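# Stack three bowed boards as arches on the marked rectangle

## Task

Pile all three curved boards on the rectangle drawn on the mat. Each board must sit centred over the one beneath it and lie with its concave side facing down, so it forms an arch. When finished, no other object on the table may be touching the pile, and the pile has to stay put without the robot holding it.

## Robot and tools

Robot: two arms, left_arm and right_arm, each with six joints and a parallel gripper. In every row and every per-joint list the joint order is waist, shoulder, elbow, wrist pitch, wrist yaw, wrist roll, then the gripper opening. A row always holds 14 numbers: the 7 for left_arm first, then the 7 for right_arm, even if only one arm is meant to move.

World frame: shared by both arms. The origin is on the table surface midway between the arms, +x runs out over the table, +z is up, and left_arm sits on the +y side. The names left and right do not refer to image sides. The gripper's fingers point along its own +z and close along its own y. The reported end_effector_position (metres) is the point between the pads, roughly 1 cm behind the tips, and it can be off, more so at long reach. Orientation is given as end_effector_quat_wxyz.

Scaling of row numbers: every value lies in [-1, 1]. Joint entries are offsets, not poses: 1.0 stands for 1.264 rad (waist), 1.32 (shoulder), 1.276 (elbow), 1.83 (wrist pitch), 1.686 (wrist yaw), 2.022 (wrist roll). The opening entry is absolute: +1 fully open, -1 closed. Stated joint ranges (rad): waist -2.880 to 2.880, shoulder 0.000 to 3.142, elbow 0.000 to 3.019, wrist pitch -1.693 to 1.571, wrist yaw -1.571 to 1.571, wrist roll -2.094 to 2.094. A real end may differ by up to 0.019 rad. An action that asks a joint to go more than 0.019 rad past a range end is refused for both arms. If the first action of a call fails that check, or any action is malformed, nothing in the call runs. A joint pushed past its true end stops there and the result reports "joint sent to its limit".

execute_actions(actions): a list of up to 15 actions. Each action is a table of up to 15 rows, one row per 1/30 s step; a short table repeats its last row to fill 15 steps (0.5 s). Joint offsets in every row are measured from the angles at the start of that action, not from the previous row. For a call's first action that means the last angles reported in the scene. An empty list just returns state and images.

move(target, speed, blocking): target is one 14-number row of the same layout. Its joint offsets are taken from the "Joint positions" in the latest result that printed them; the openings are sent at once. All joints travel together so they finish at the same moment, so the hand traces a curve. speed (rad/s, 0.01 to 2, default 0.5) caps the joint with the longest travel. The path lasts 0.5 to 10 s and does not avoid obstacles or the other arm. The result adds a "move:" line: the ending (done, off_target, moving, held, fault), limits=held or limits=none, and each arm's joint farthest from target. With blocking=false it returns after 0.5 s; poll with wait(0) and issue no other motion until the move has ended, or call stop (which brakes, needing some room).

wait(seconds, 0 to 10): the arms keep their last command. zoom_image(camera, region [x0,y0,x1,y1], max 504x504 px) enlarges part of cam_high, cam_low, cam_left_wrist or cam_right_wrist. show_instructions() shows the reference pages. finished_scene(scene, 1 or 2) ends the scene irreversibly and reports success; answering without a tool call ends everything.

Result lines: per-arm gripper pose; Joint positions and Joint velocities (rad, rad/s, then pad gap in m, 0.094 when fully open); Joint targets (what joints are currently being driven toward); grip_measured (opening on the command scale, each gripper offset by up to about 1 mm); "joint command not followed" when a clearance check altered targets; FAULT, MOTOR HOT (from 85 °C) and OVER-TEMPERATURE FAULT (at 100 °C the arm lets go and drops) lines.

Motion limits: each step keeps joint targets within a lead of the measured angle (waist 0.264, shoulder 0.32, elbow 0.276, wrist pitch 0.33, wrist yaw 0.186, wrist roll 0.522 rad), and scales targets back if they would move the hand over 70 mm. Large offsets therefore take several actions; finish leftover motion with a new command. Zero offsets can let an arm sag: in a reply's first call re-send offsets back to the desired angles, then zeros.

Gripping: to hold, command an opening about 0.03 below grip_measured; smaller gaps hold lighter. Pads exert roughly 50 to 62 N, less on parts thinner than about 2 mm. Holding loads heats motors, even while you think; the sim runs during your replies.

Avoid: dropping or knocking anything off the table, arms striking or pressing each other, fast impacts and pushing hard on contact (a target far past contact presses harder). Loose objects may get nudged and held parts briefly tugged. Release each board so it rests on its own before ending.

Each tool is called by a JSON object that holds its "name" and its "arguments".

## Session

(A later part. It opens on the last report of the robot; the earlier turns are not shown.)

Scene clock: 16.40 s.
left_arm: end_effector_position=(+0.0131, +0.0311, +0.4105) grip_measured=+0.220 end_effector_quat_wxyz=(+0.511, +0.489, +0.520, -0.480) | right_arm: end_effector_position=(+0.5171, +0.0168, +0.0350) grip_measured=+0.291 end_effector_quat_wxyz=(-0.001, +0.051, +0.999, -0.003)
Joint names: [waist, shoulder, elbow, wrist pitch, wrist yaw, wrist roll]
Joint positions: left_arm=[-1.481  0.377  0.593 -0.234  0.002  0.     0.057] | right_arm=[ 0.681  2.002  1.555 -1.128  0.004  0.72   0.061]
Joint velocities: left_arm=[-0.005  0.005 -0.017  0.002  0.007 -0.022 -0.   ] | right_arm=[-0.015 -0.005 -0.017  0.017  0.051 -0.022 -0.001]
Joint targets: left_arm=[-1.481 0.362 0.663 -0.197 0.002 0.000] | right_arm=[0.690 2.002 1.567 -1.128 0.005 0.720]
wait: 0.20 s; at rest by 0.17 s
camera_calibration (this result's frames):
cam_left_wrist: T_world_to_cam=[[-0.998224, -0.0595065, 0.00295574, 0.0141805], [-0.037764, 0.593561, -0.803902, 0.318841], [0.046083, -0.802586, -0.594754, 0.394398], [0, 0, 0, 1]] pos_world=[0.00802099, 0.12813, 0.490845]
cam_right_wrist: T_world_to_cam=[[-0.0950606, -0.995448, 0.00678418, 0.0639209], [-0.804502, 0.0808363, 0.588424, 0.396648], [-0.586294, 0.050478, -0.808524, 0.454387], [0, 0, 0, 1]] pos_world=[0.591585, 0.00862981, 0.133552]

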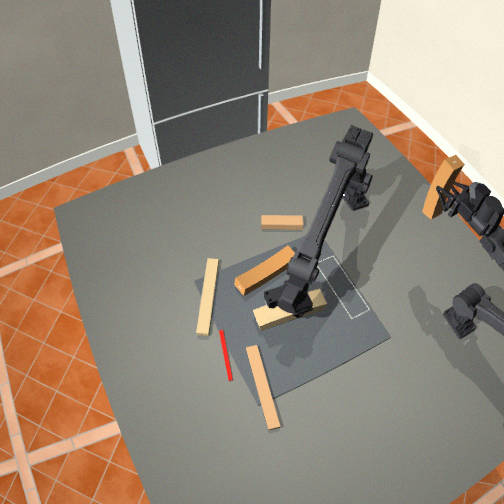

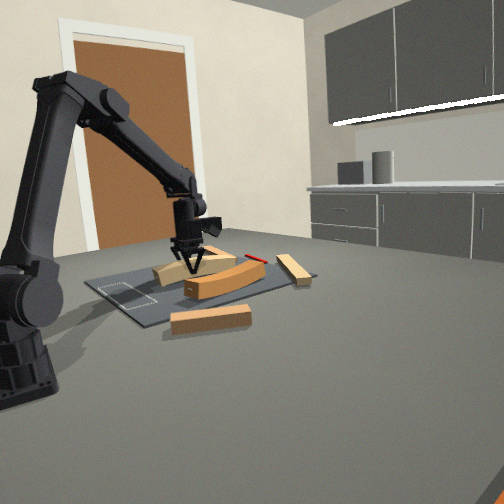

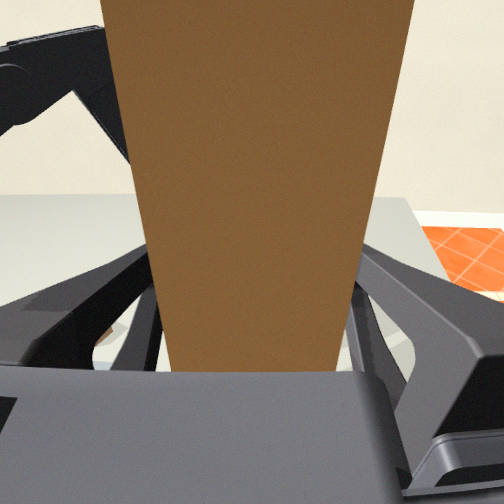

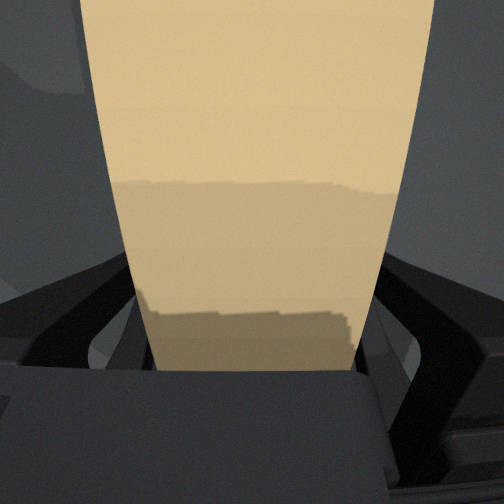

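{"name": "move", "arguments": {"target": [0,-0.011,0.055,0.02,0,0,0.14,0,-0.085,0.145,-0.1,0,0,0.22], "speed": 0.4}}

Scene clock: 17.90 s.
left_arm: end_effector_position=(+0.0132, +0.0307, +0.4074) grip_measured=+0.220 end_effector_quat_wxyz=(+0.509, +0.490, +0.521, -0.479) | right_arm: end_effector_position=(+0.5051, +0.0081, +0.0580) grip_measured=+0.291 end_effector_quat_wxyz=(-0.040, +0.050, +0.997, -0.034)
Joint names: [waist, shoulder, elbow, wrist pitch, wrist yaw, wrist roll]
Joint positions: left_arm=[-1.481  0.377  0.588 -0.234  0.002  0.     0.057] | right_arm=[ 0.681  2.002  1.616 -1.289  0.004  0.719  0.061]
Joint velocities: left_arm=[-0.005 -0.015  0.012 -0.007  0.022  0.022 -0.   ] | right_arm=[-0.015 -0.005  0.002 -0.027 -0.007  0.007 -0.   ]
Joint targets: left_arm=[-1.481 0.362 0.663 -0.197 0.002 0.000] | right_arm=[0.681 1.931 1.694 -1.303 0.004 0.720]
move: off_target (left_arm, right_arm); limits=none; left_arm: farthest joint: the elbow, 0.075 radians from its target (0.070 radians at the start); right_arm: farthest joint: the elbow, 0.124 radians from its target (0.186 radians at the start)
camera_calibration (this result's frames):
cam_left_wrist: T_world_to_cam=[[-0.998222, -0.0595235, 0.00297837, 0.0141828], [-0.0380553, 0.598142, -0.800486, 0.315061], [0.0458662, -0.799176, -0.599344, 0.393942], [0, 0, 0, 1]] pos_world=[0.00807874, 0.127222, 0.488266]
cam_right_wrist: T_world_to_cam=[[-0.0911113, -0.993249, 0.0717939, 0.0482533], [-0.754792, 0.115906, 0.645643, 0.345474], [-0.649606, 0.00463589, -0.760257, 0.495877], [0, 0, 0, 1]] pos_world=[0.587282, 0.00558628, 0.150477]

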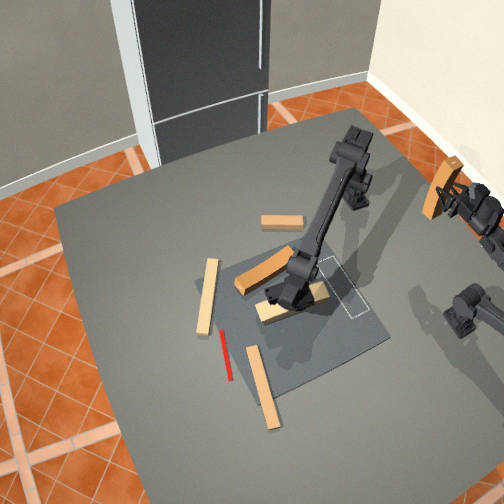

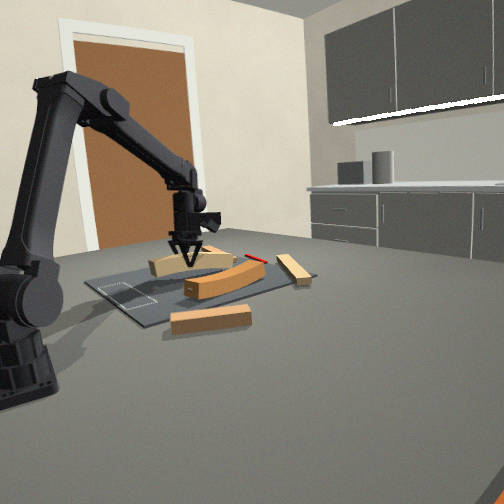

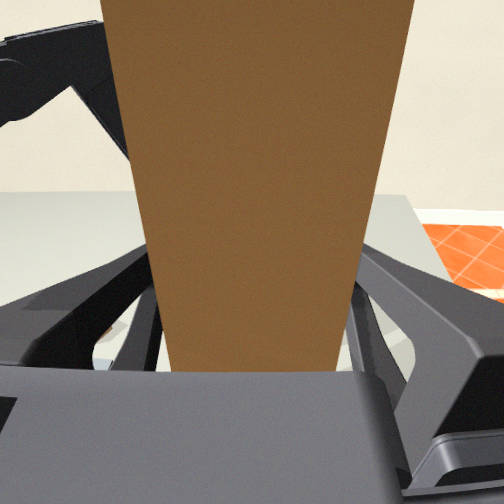

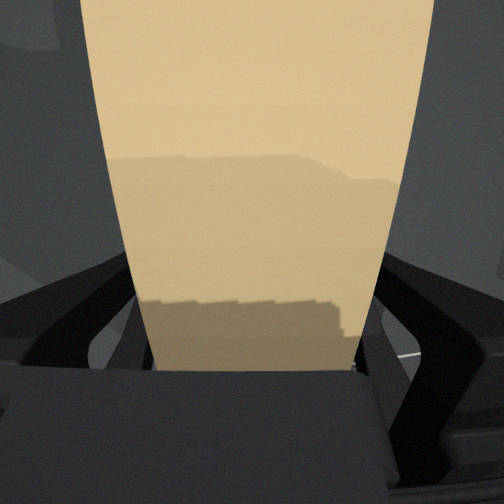

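{"name": "execute_actions", "arguments": {"actions": [[[0,-0.011,0.057,0.02,0,0,0.14,0,-0.055,0.03,0,0,0,0.22],[0,-0.011,0.057,0.02,0,0,0.14,0,-0.065,0.03,0,0,0,0.22],[0,-0.011,0.057,0.02,0,0,0.14,0,-0.075,0.03,0,0,0,0.22],[0,-0.011,0.057,0.02,0,0,0.14,0,-0.085,0.03,0,0,0,0.22],[0,-0.011,0.057,0.02,0,0,0.14,0,-0.095,0.03,0,0,0,0.22],[0,-0.011,0.057,0.02,0,0,0.14,0,-0.105,0.03,0,0,0,0.22],[0,-0.011,0.057,0.02,0,0,0.14,0,-0.115,0.03,0,0,0,0.22],[0,-0.011,0.057,0.02,0,0,0.14,0,-0.125,0.03,0,0,0,0.22],[0,-0.011,0.057,0.02,0,0,0.14,0,-0.135,0.03,0,0,0,0.22]]]}}

{"name": "wait", "arguments": {"seconds": 0.3}}

Scene clock: 18.73 s.
left_arm: end_effector_position=(+0.0132, +0.0307, +0.4074) grip_measured=+0.220 end_effector_quat_wxyz=(+0.509, +0.490, +0.521, -0.479) | right_arm: end_effector_position=(+0.5086, +0.0106, +0.1092) grip_measured=+0.291 end_effector_quat_wxyz=(-0.003, +0.050, +0.999, -0.005)
Joint names: [waist, shoulder, elbow, wrist pitch, wrist yaw, wrist roll]
Joint positions: left_arm=[-1.481  0.377  0.588 -0.234  0.002  0.     0.057] | right_arm=[ 0.681  1.909  1.616 -1.29   0.004  0.719  0.061]
Joint velocities: left_arm=[-0.005 -0.005 -0.007 -0.002  0.022 -0.022  0.   ] | right_arm=[ 0.005 -0.288 -0.027  0.007 -0.051 -0.022  0.   ]
Joint targets: left_arm=[-1.481 0.363 0.661 -0.198 0.002 0.000] | right_arm=[0.681 1.824 1.655 -1.290 0.004 0.719]
camera_calibration (this result's frames):
cam_left_wrist: T_world_to_cam=[[-0.998222, -0.0595235, 0.00297837, 0.0141828], [-0.0380553, 0.598142, -0.800486, 0.315061], [0.0458662, -0.799176, -0.599344, 0.393942], [0, 0, 0, 1]] pos_world=[0.00807874, 0.127222, 0.488266]
cam_right_wrist: T_world_to_cam=[[-0.0942521, -0.995484, 0.0113127, 0.0555823], [-0.801572, 0.0826219, 0.592162, 0.344705], [-0.590422, 0.0467446, -0.80574, 0.511528], [0, 0, 0, 1]] pos_world=[0.583563, 0.00293997, 0.207408]

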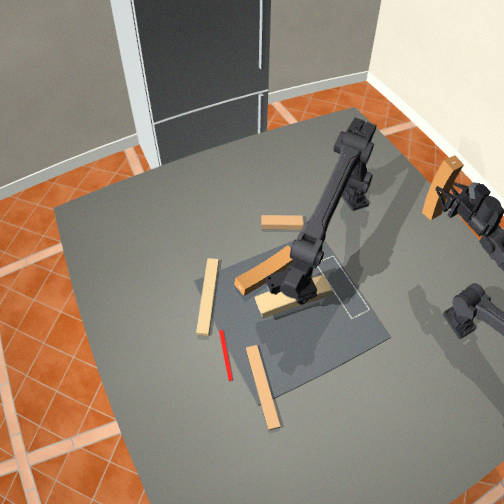

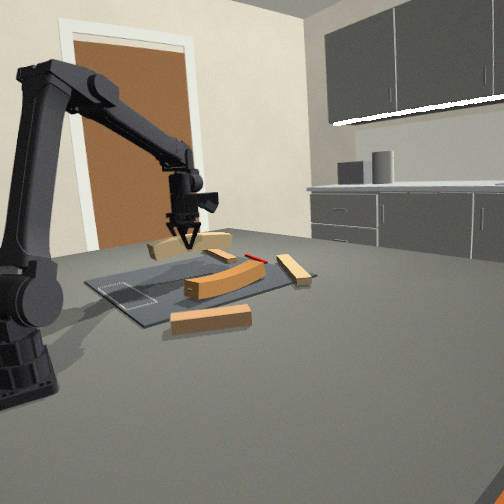

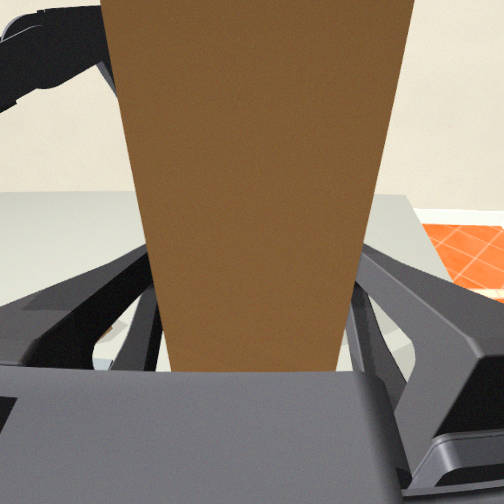

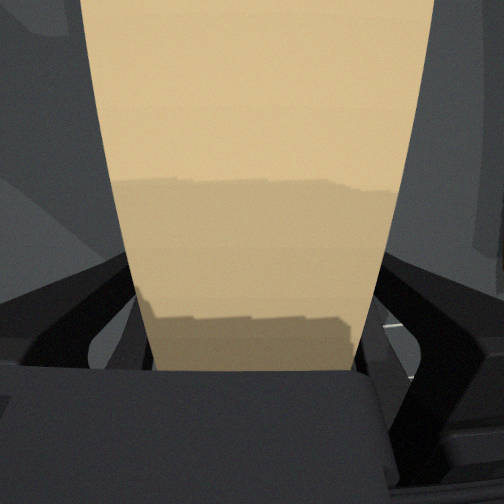

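Scene clock: 19.03 s.
left_arm: end_effector_position=(+0.0132, +0.0307, +0.4074) grip_measured=+0.220 end_effector_quat_wxyz=(+0.509, +0.490, +0.521, -0.479) | right_arm: end_effector_position=(+0.5089, +0.0109, +0.1307) grip_measured=+0.291 end_effector_quat_wxyz=(+0.012, +0.050, +0.999, +0.007)
Joint names: [waist, shoulder, elbow, wrist pitch, wrist yaw, wrist roll]
Joint positions: left_arm=[-1.481  0.377  0.588 -0.234  0.002  0.     0.057] | right_arm=[ 0.681  1.87   1.616 -1.29   0.004  0.719  0.061]
Joint velocities: left_arm=[ 0.005 -0.005 -0.012 -0.002 -0.007 -0.007  0.   ] | right_arm=[-0.005 -0.024 -0.007 -0.017 -0.037 -0.037 -0.   ]
Joint targets: left_arm=[-1.481 0.363 0.661 -0.198 0.002 0.000] | right_arm=[0.681 1.824 1.655 -1.290 0.004 0.719]
wait: 0.30 s; no rest
camera_calibration (this result's frames):
cam_left_wrist: T_world_to_cam=[[-0.998222, -0.0595235, 0.00297837, 0.0141828], [-0.0380553, 0.598142, -0.800486, 0.315061], [0.0458662, -0.799176, -0.599344, 0.393942], [0, 0, 0, 1]] pos_world=[0.00807874, 0.127222, 0.488266]
cam_right_wrist: T_world_to_cam=[[-0.0942074, -0.995452, -0.0141334, 0.0589116], [-0.819968, 0.0695331, 0.56817, 0.344859], [-0.564603, 0.0651147, -0.82279, 0.517934], [0, 0, 0, 1]] pos_world=[0.580751, 0.000939435, 0.231045]

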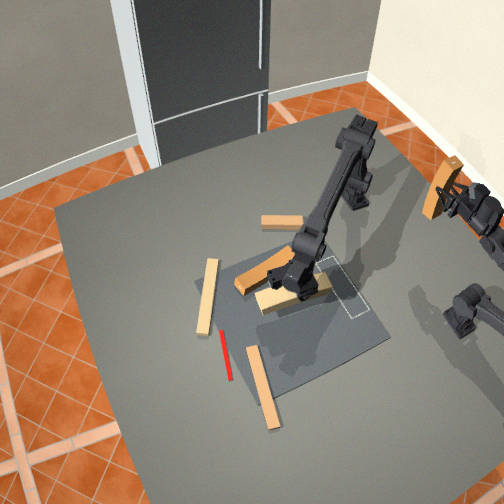

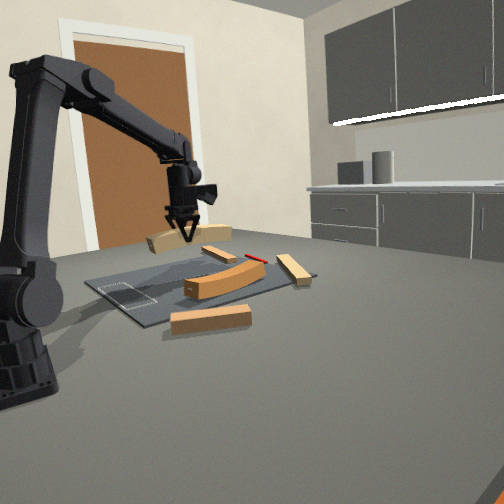

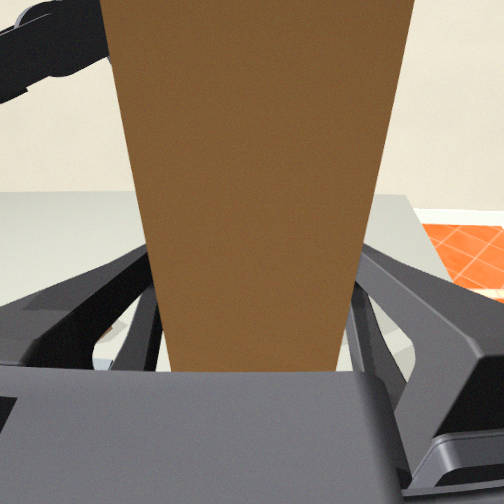

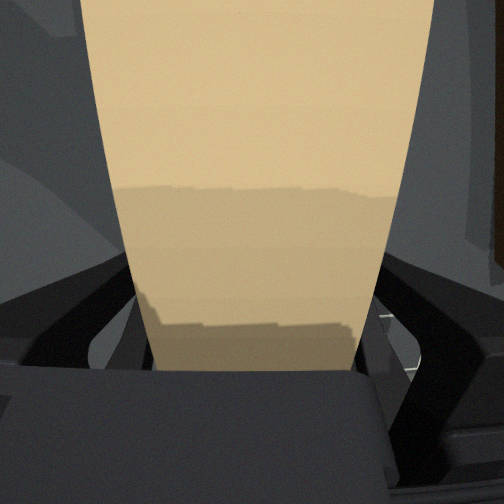

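{"name": "move", "arguments": {"target": [0,-0.011,0.057,0.02,0,0,0.14,0.198,-0.271,-0.392,0.096,0,-0.705,0.22], "speed": 1.0}}

Scene clock: 21.50 s.
left_arm: end_effector_position=(+0.0132, +0.0295, +0.3987) grip_measured=+0.220 end_effector_quat_wxyz=(+0.505, +0.494, +0.526, -0.474) | right_arm: end_effector_position=(+0.3171, +0.0020, +0.0964) grip_measured=+0.292 end_effector_quat_wxyz=(+0.006, +0.704, -0.711, +0.003)
Joint names: [waist, shoulder, elbow, wrist pitch, wrist yaw, wrist roll]
Joint positions: left_arm=[-1.481  0.379  0.577 -0.239  0.002  0.     0.057] | right_arm=[ 0.927  1.561  1.106 -1.129  0.004 -0.696  0.061]
Joint velocities: left_arm=[-0.005 -0.005 -0.022 -0.017  0.037 -0.007 -0.001] | right_arm=[-0.005  0.005 -0.017 -0.017  0.007 -0.007  0.   ]
Joint targets: left_arm=[-1.481 0.363 0.661 -0.198 0.002 0.000] | right_arm=[0.931 1.512 1.116 -1.114 0.004 -0.707]
move: off_target (left_arm, right_arm); limits=none; left_arm: farthest joint: the elbow, 0.084 radians from its target (0.072 radians at the start); right_arm: farthest joint: the shoulder, 0.048 radians from its target (0.358 radians at the start)
camera_calibration (this result's frames):
cam_left_wrist: T_world_to_cam=[[-0.998219, -0.0595762, 0.00304718, 0.0141874], [-0.0389408, 0.612068, -0.789846, 0.304187], [0.045191, -0.788558, -0.613298, 0.393068], [0, 0, 0, 1]] pos_world=[0.00824429, 0.124619, 0.481286]
cam_right_wrist: T_world_to_cam=[[0.999984, -0.00354467, -0.00447548, -0.318372], [-0.000167451, -0.801784, 0.597615, -0.0533791], [-0.00570671, -0.597604, -0.801771, 0.204054], [0, 0, 0, 1]] pos_world=[0.319522, 0.0780166, 0.19408]

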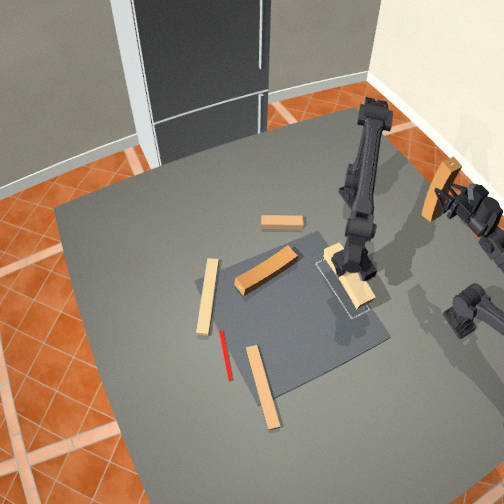

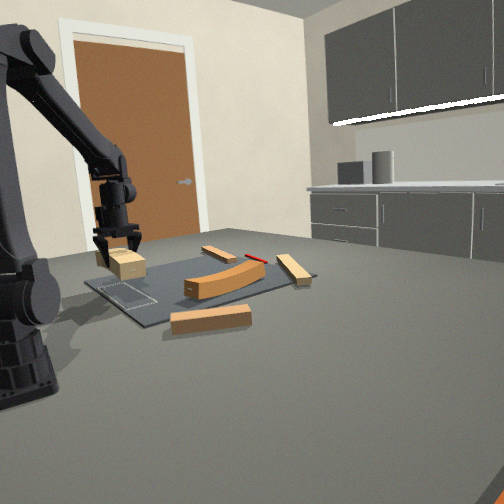

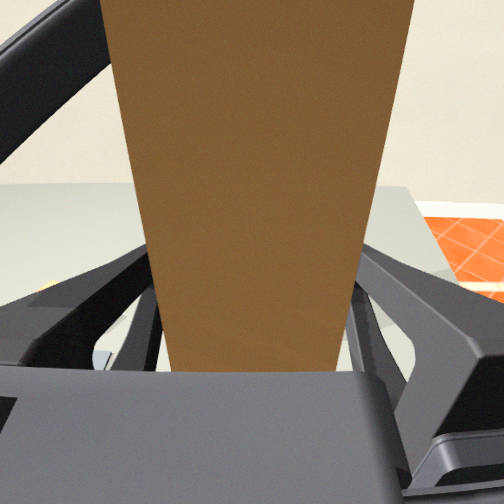

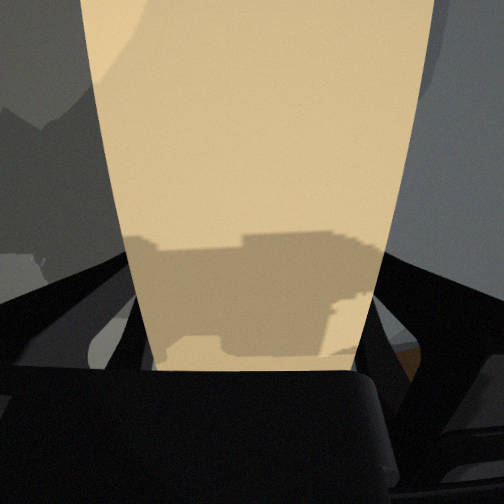

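{"name": "execute_actions", "arguments": {"actions": [[[0,-0.012,0.066,0.022,0,0,0.14,0.004,-0.01,0.004,0.012,0,0,0.22],[0,-0.012,0.068,0.024,0,0,0.14,0.008,-0.004,0,0.018,0,0,0.22],[0,-0.012,0.07,0.026,0,0,0.14,0.012,0.001,-0.004,0.024,0,0,0.22],[0,-0.012,0.072,0.028,0,0,0.14,0.012,0.005,-0.009,0.03,0,0,0.22],[0,-0.012,0.072,0.03,0,0,0.14,0.012,0.009,-0.014,0.036,0,0,0.22],[0,-0.012,0.072,0.032,0,0,0.14,0.012,0.013,-0.019,0.042,0,0,0.22],[0,-0.012,0.072,0.034,0,0,0.14,0.012,0.017,-0.024,0.048,0,0,0.22],[0,-0.012,0.072,0.036,0,0,0.14,0.012,0.021,-0.029,0.054,0,0,0.22],[0,-0.012,0.072,0.038,0,0,0.14,0.012,0.025,-0.034,0.06,0,0,0.22],[0,-0.012,0.072,0.038,0,0,0.14,0.012,0.029,-0.039,0.066,0,0,0.22],[0,-0.012,0.072,0.038,0,0,0.14,0.012,0.032,-0.043,0.072,0,0,0.22],[0,-0.012,0.072,0.038,0,0,0.14,0.012,0.035,-0.047,0.078,0,0,0.22],[0,-0.012,0.072,0.038,0,0,0.14,0.012,0.038,-0.05,0.083,0,0,0.22],[0,-0.012,0.072,0.038,0,0,0.14,0.012,0.04,-0.052,0.087,0,0,0.22]]]}}

{"name": "wait", "arguments": {"seconds": 0.4}}

{"name": "zoom_image", "arguments": {"camera": "cam_high", "region": [300,235,400,335]}}

{"name": "zoom_image", "arguments": {"camera": "cam_low", "region": [80,235,180,320]}}

Scene clock: 22.80 s.
left_arm: end_effector_position=(+0.0132, +0.0293, +0.4054) grip_measured=+0.220 end_effector_quat_wxyz=(+0.512, +0.488, +0.519, -0.481) | right_arm: end_effector_position=(+0.3130, +0.0008, +0.0456) grip_measured=+0.292 end_effector_quat_wxyz=(+0.009, +0.706, -0.708, +0.003)
Joint names: [waist, shoulder, elbow, wrist pitch, wrist yaw, wrist roll]
Joint positions: left_arm=[-1.481  0.379  0.577 -0.212  0.002  0.     0.057] | right_arm=[ 0.933  1.625  1.032 -0.996  0.004 -0.697  0.061]
Joint velocities: left_arm=[-0.015  0.005  0.012  0.002 -0.022 -0.081 -0.   ] | right_arm=[-0.005  0.171 -0.125  0.164 -0.066 -0.051  0.001]
Joint targets: left_arm=[-1.481 0.363 0.669 -0.170 0.002 0.000] | right_arm=[0.942 1.613 1.040 -0.970 0.004 -0.696]
camera_calibration (this result's frames):
cam_left_wrist: T_world_to_cam=[[-0.998224, -0.0594953, 0.00294059, 0.0142087], [-0.0375691, 0.590496, -0.806165, 0.31679], [0.0462267, -0.804844, -0.591683, 0.388704], [0, 0, 0, 1]] pos_world=[0.00811649, 0.126628, 0.485333]
cam_right_wrist: T_world_to_cam=[[0.999962, 0.00291256, -0.00818517, -0.314255], [0.00724788, -0.799147, 0.601091, -0.0264499], [-0.00479044, -0.601128, -0.799138, 0.162202], [0, 0, 0, 1]] pos_world=[0.315212, 0.077282, 0.142948]

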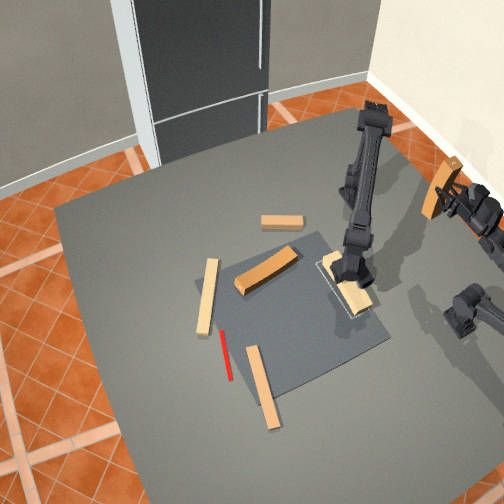

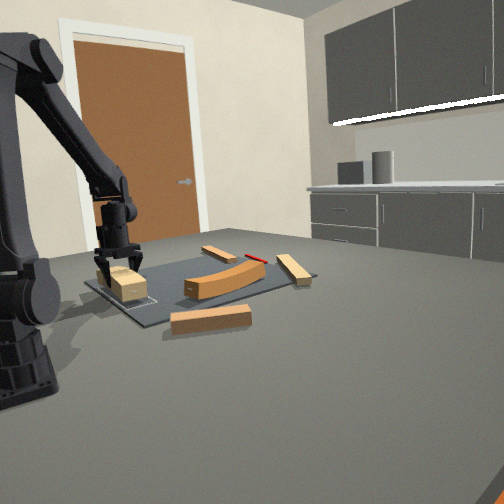

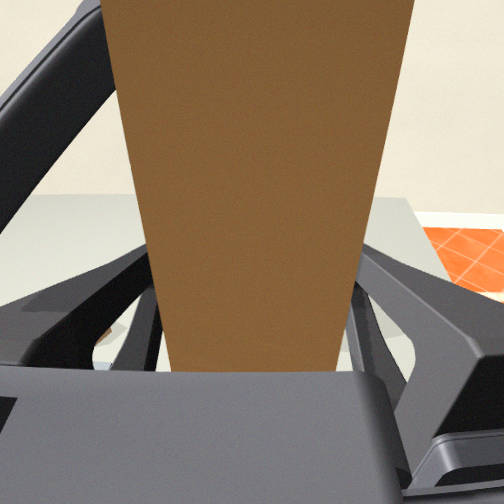

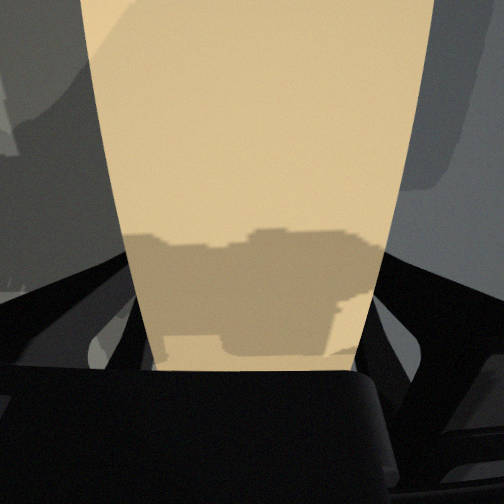

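Scene clock: 23.20 s.
left_arm: end_effector_position=(+0.0132, +0.0293, +0.4054) grip_measured=+0.220 end_effector_quat_wxyz=(+0.512, +0.488, +0.519, -0.481) | right_arm: end_effector_position=(+0.3127, +0.0005, +0.0397) grip_measured=+0.292 end_effector_quat_wxyz=(+0.011, +0.706, -0.708, +0.003)
Joint names: [waist, shoulder, elbow, wrist pitch, wrist yaw, wrist roll]
Joint positions: left_arm=[-1.481  0.379  0.577 -0.212  0.002  0.     0.057] | right_arm=[ 0.933  1.636  1.027 -0.984  0.004 -0.697  0.061]
Joint velocities: left_arm=[-0.005 -0.015 -0.002 -0.012 -0.066 -0.051 -0.   ] | right_arm=[-0.015  0.005 -0.002 -0.012 -0.022  0.007 -0.001]
Joint targets: left_arm=[-1.481 0.363 0.669 -0.170 0.002 0.000] | right_arm=[0.942 1.613 1.040 -0.970 0.004 -0.696]
wait: 0.40 s; no rest
camera_calibration (this result's frames):
cam_left_wrist: T_world_to_cam=[[-0.998224, -0.0594953, 0.00294059, 0.0142087], [-0.0375691, 0.590496, -0.806165, 0.31679], [0.0462267, -0.804844, -0.591683, 0.388704], [0, 0, 0, 1]] pos_world=[0.00811649, 0.126628, 0.485333]
cam_right_wrist: T_world_to_cam=[[0.999939, 0.00288509, -0.0106517, -0.313938], [0.00872834, -0.797391, 0.6034, -0.0236483], [-0.00675274, -0.603457, -0.797367, 0.15777], [0, 0, 0, 1]] pos_world=[0.31519, 0.077256, 0.136726]

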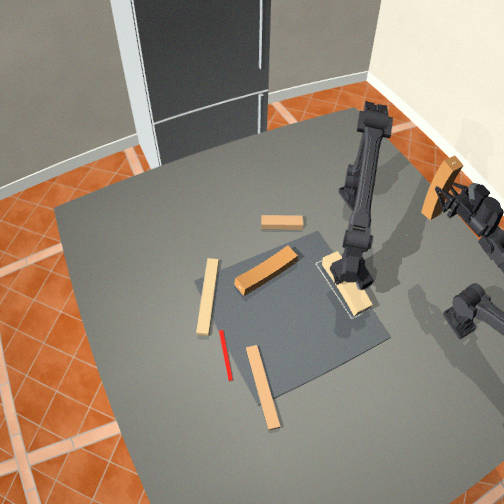

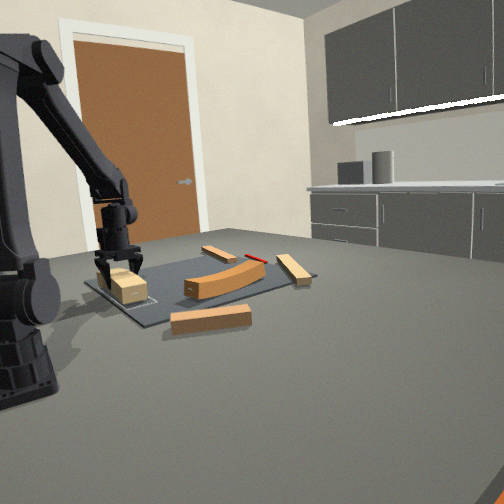

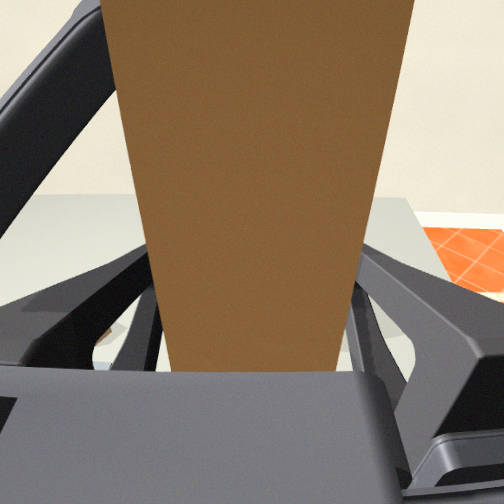

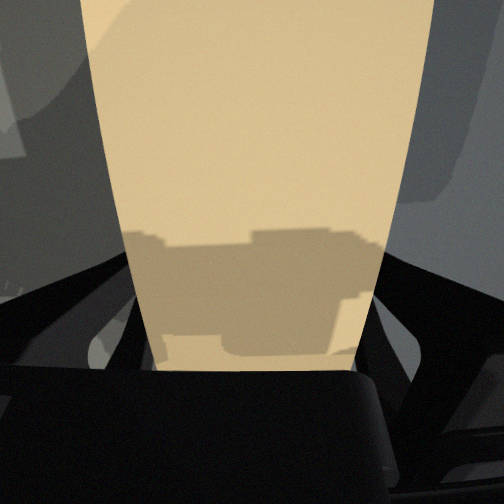

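Region (300, 235, 400, 335) of cam_high's 504x504 image, scaled by 5.040, with more detail than that image has.

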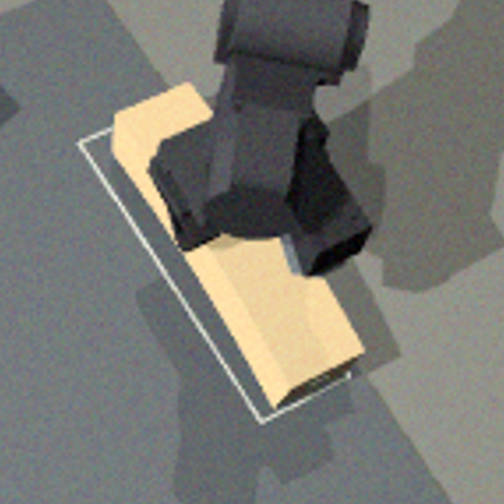

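Region (80, 235, 180, 320) of cam_low's 504x504 image, scaled by 5.040, with more detail than that image has; it fills the top 428 rows of this view, and the rest is white.

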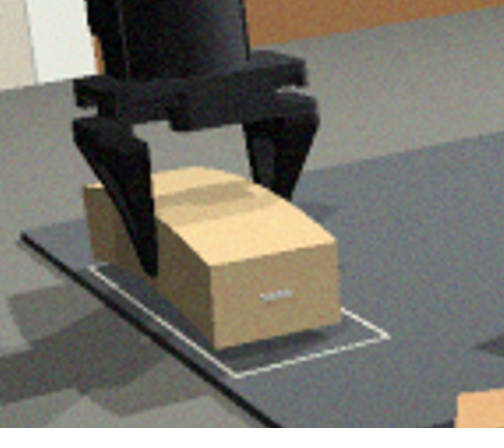

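{"name": "execute_actions", "arguments": {"actions": [[[0,-0.012,0.057,0.022,0,0,0.14,-0.006,-0.018,0.02,0.008,0,-0.008,0.22],[0,-0.012,0.057,0.022,0,0,0.14,-0.01,-0.018,0.02,0.008,0,-0.011,0.22],[0,-0.012,0.057,0.022,0,0,0.14,-0.014,-0.018,0.02,0.008,0,-0.014,0.22],[0,-0.012,0.057,0.022,0,0,0.14,-0.018,-0.018,0.02,0.008,0,-0.017,0.22],[0,-0.012,0.057,0.022,0,0,0.14,-0.021,-0.018,0.02,0.008,0,-0.019,0.22],[0,-0.012,0.057,0.022,0,0,0.14,-0.024,-0.018,0.02,0.008,0,-0.021,0.22]]]}}

{"name": "zoom_image", "arguments": {"camera": "cam_high", "region": [300,235,400,335]}}

{"name": "zoom_image", "arguments": {"camera": "cam_low", "region": [80,235,180,320]}}

Scene clock: 24.67 s.
left_arm: end_effector_position=(+0.0132, +0.0293, +0.4054) grip_measured=+0.220 end_effector_quat_wxyz=(+0.512, +0.488, +0.519, -0.481) | right_arm: end_effector_position=(+0.3206, -0.0064, +0.0397) grip_measured=+0.292 end_effector_quat_wxyz=(+0.011, +0.708, -0.706, +0.003)
Joint names: [waist, shoulder, elbow, wrist pitch, wrist yaw, wrist roll]
Joint positions: left_arm=[-1.481  0.379  0.577 -0.212  0.002  0.     0.057] | right_arm=[ 0.908  1.636  1.027 -0.984  0.004 -0.727  0.061]
Joint velocities: left_arm=[-0.015  0.005 -0.002 -0.012  0.022  0.007  0.   ] | right_arm=[-0.005 -0.015  0.012 -0.007 -0.037  0.066  0.   ]
Joint targets: left_arm=[-1.481 0.363 0.650 -0.172 0.002 0.000] | right_arm=[0.903 1.612 1.052 -0.969 0.004 -0.739]
camera_calibration (this result's frames):
cam_left_wrist: T_world_to_cam=[[-0.998224, -0.0594953, 0.00294059, 0.0142087], [-0.0375691, 0.590496, -0.806165, 0.31679], [0.0462267, -0.804844, -0.591683, 0.388704], [0, 0, 0, 1]] pos_world=[0.00811649, 0.126628, 0.485333]
cam_right_wrist: T_world_to_cam=[[0.999903, 0.00822126, -0.0112456, -0.321744], [0.0133405, -0.797535, 0.603125, -0.0306586], [-0.00401032, -0.603216, -0.797568, 0.152812], [0, 0, 0, 1]] pos_world=[0.322735, 0.0703723, 0.13675]

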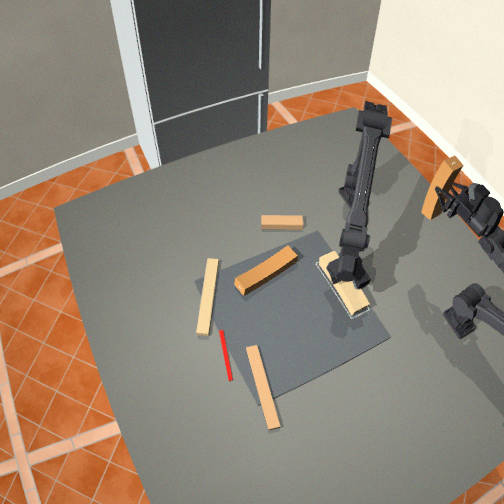

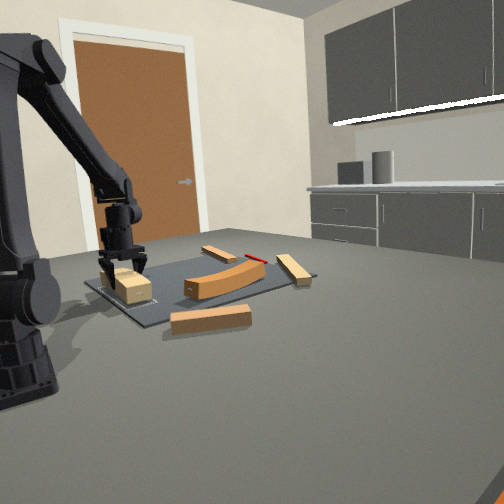

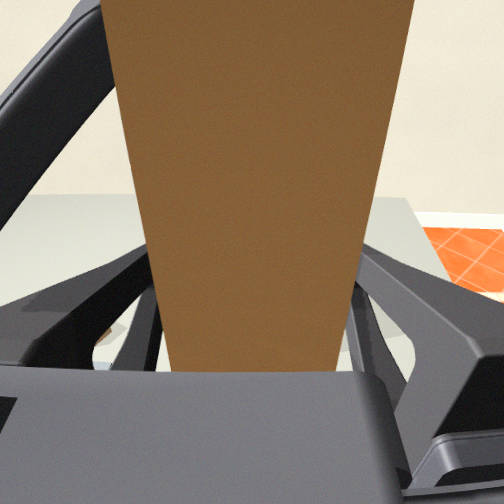

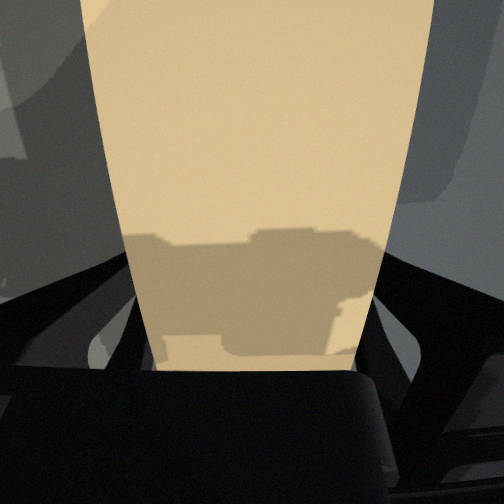

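Region (300, 235, 400, 335) of cam_high's 504x504 image, scaled by 5.040, with more detail than that image has.

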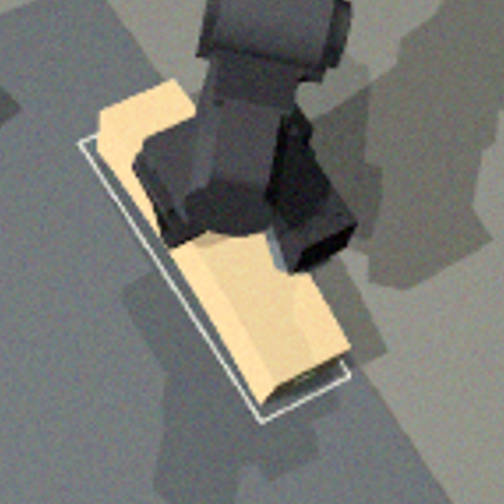

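Region (80, 235, 180, 320) of cam_low's 504x504 image, scaled by 5.040, with more detail than that image has; it fills the top 428 rows of this view, and the rest is white.

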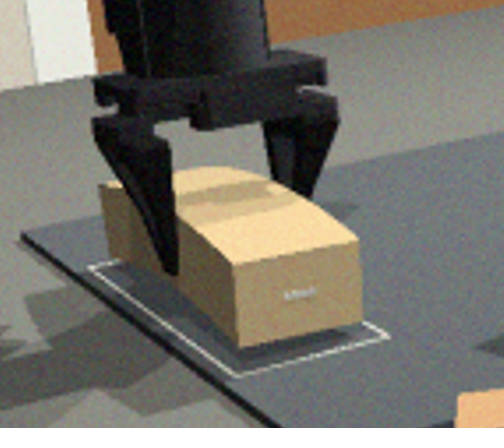

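{"name": "execute_actions", "arguments": {"actions": []}}

Scene clock: 25.73 s.
left_arm: end_effector_position=(+0.0132, +0.0293, +0.4054) grip_measured=+0.220 end_effector_quat_wxyz=(+0.512, +0.488, +0.519, -0.481) | right_arm: end_effector_position=(+0.3206, -0.0064, +0.0397) grip_measured=+0.292 end_effector_quat_wxyz=(+0.011, +0.709, -0.705, +0.003)
Joint names: [waist, shoulder, elbow, wrist pitch, wrist yaw, wrist roll]
Joint positions: left_arm=[-1.481  0.379  0.577 -0.212  0.002  0.     0.057] | right_arm=[ 0.908  1.636  1.027 -0.984  0.004 -0.729  0.061]
Joint velocities: left_arm=[-0.024  0.005  0.002 -0.002 -0.037 -0.007 -0.   ] | right_arm=[ 0.005  0.005  0.007  0.002  0.037 -0.007 -0.001]
Joint targets: left_arm=[-1.481 0.363 0.650 -0.172 0.002 0.000] | right_arm=[0.903 1.612 1.052 -0.969 0.004 -0.739]
camera_calibration (this result's frames):
cam_left_wrist: T_world_to_cam=[[-0.998224, -0.0594953, 0.00294059, 0.0142087], [-0.0375691, 0.590496, -0.806165, 0.31679], [0.0462267, -0.804844, -0.591683, 0.388704], [0, 0, 0, 1]] pos_world=[0.00811649, 0.126628, 0.485333]
cam_right_wrist: T_world_to_cam=[[0.999881, 0.0105096, -0.0112903, -0.321721], [0.0151926, -0.797518, 0.603103, -0.0312514], [-0.00266585, -0.603203, -0.797583, 0.152381], [0, 0, 0, 1]] pos_world=[0.322564, 0.0703745, 0.136752]

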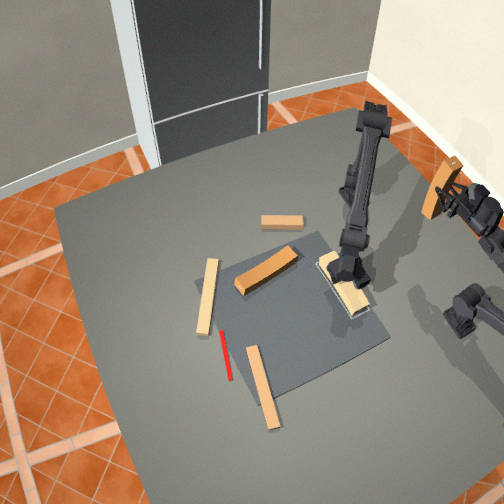

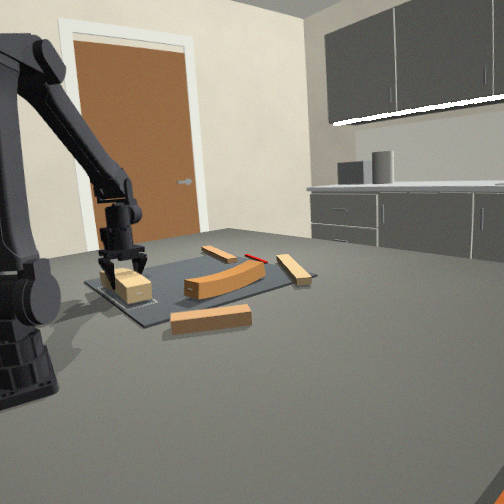

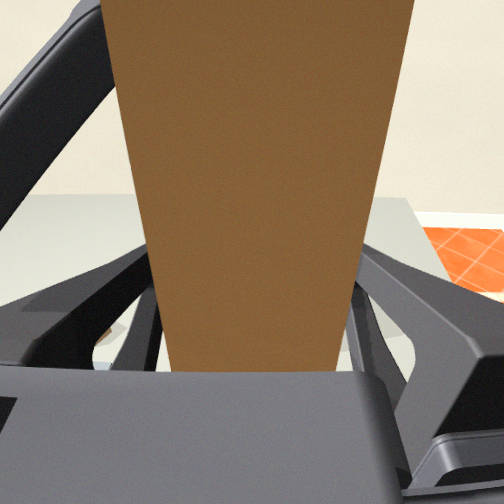

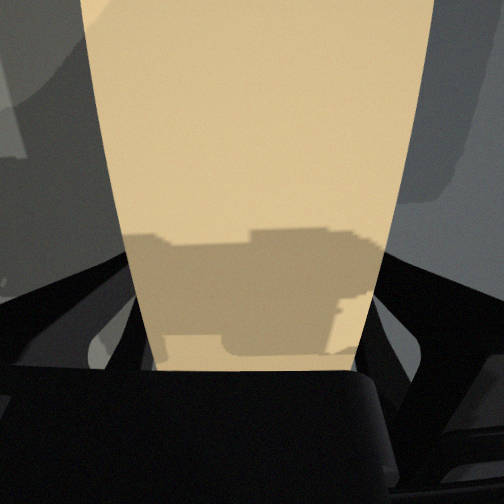

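{"name": "execute_actions", "arguments": {"actions": [[[0,-0.012,0.057,0.022,0,0,0.14,-0.004,-0.015,0.02,0.008,0,-0.005,0.22],[0,-0.012,0.057,0.022,0,0,0.14,-0.004,-0.012,0.02,0.008,0,-0.005,0.22],[0,-0.012,0.057,0.022,0,0,0.14,-0.004,-0.009,0.02,0.008,0,-0.005,0.22],[0,-0.012,0.057,0.022,0,0,0.14,-0.004,-0.006,0.02,0.008,0,-0.005,0.22],[0,-0.012,0.057,0.022,0,0,0.14,-0.004,-0.004,0.02,0.008,0,-0.005,0.22],[0,-0.012,0.057,0.022,0,0,0.14,-0.004,-0.002,0.02,0.008,0,-0.005,0.22],[0,-0.012,0.057,0.022,0,0,0.14,-0.004,0,0.02,0.008,0,-0.005,0.22],[0,-0.012,0.057,0.022,0,0,0.14,-0.004,0.001,0.02,0.008,0,-0.005,0.22],[0,-0.012,0.057,0.022,0,0,0.14,-0.004,0.002,0.02,0.008,0,-0.005,0.22]]]}}

{"name": "zoom_image", "arguments": {"camera": "cam_low", "region": [80,235,180,320]}}

Scene clock: 26.73 s.
left_arm: end_effector_position=(+0.0132, +0.0293, +0.4054) grip_measured=+0.220 end_effector_quat_wxyz=(+0.512, +0.488, +0.519, -0.481) | right_arm: end_effector_position=(+0.3202, -0.0068, +0.0358) grip_measured=+0.292 end_effector_quat_wxyz=(+0.015, +0.709, -0.705, +0.003)
Joint names: [waist, shoulder, elbow, wrist pitch, wrist yaw, wrist roll]
Joint positions: left_arm=[-1.481  0.379  0.577 -0.212  0.002  0.     0.057] | right_arm=[ 0.908  1.645  1.027 -0.983  0.004 -0.73   0.061]
Joint velocities: left_arm=[-0.005 -0.005  0.007 -0.027  0.037  0.037  0.   ] | right_arm=[-0.015 -0.005 -0.002  0.002  0.051 -0.066 -0.001]
Joint targets: left_arm=[-1.481 0.363 0.650 -0.172 0.002 0.000] | right_arm=[0.903 1.639 1.052 -0.969 0.004 -0.739]
camera_calibration (this result's frames):
cam_left_wrist: T_world_to_cam=[[-0.998224, -0.0594953, 0.00294059, 0.0142087], [-0.0375691, 0.590496, -0.806165, 0.31679], [0.0462267, -0.804844, -0.591683, 0.388704], [0, 0, 0, 1]] pos_world=[0.00811649, 0.126628, 0.485333]
cam_right_wrist: T_world_to_cam=[[0.999798, 0.0108023, -0.0169306, -0.321128], [0.0188715, -0.793711, 0.608002, -0.0306295], [-0.00687017, -0.608199, -0.793755, 0.150236], [0, 0, 0, 1]] pos_world=[0.322674, 0.0705313, 0.132437]

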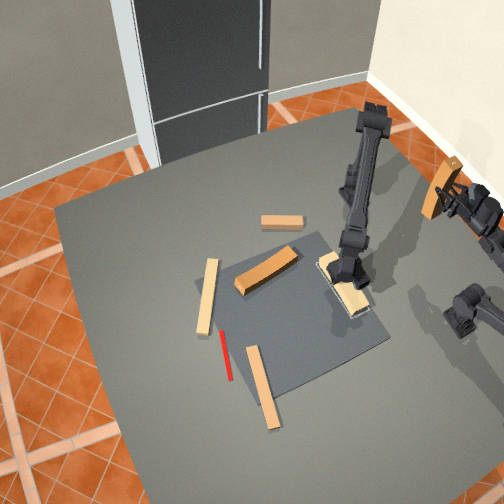

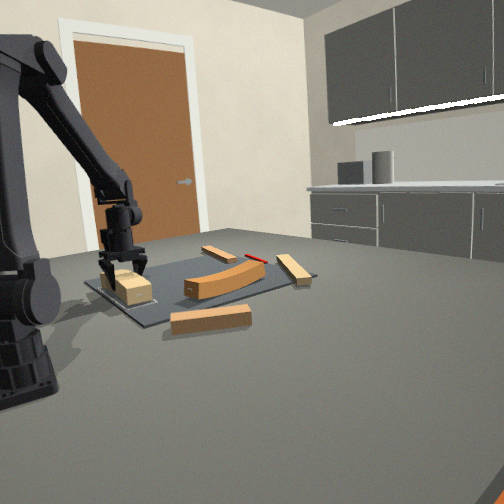

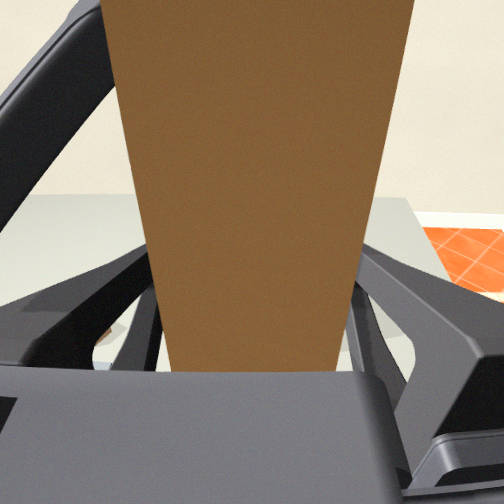

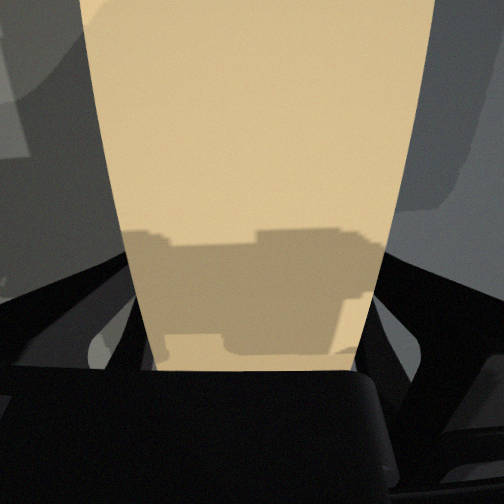

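Region (80, 235, 180, 320) of cam_low's 504x504 image, scaled by 5.040, with more detail than that image has; it fills the top 428 rows of this view, and the rest is white.

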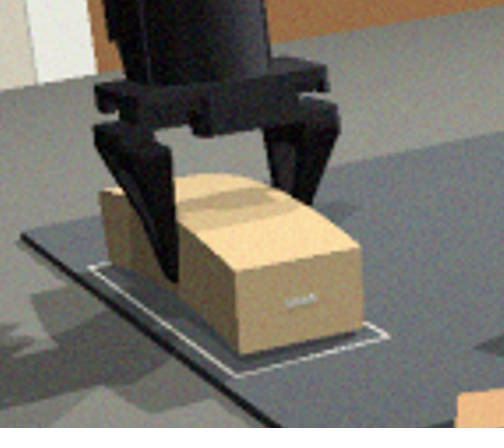

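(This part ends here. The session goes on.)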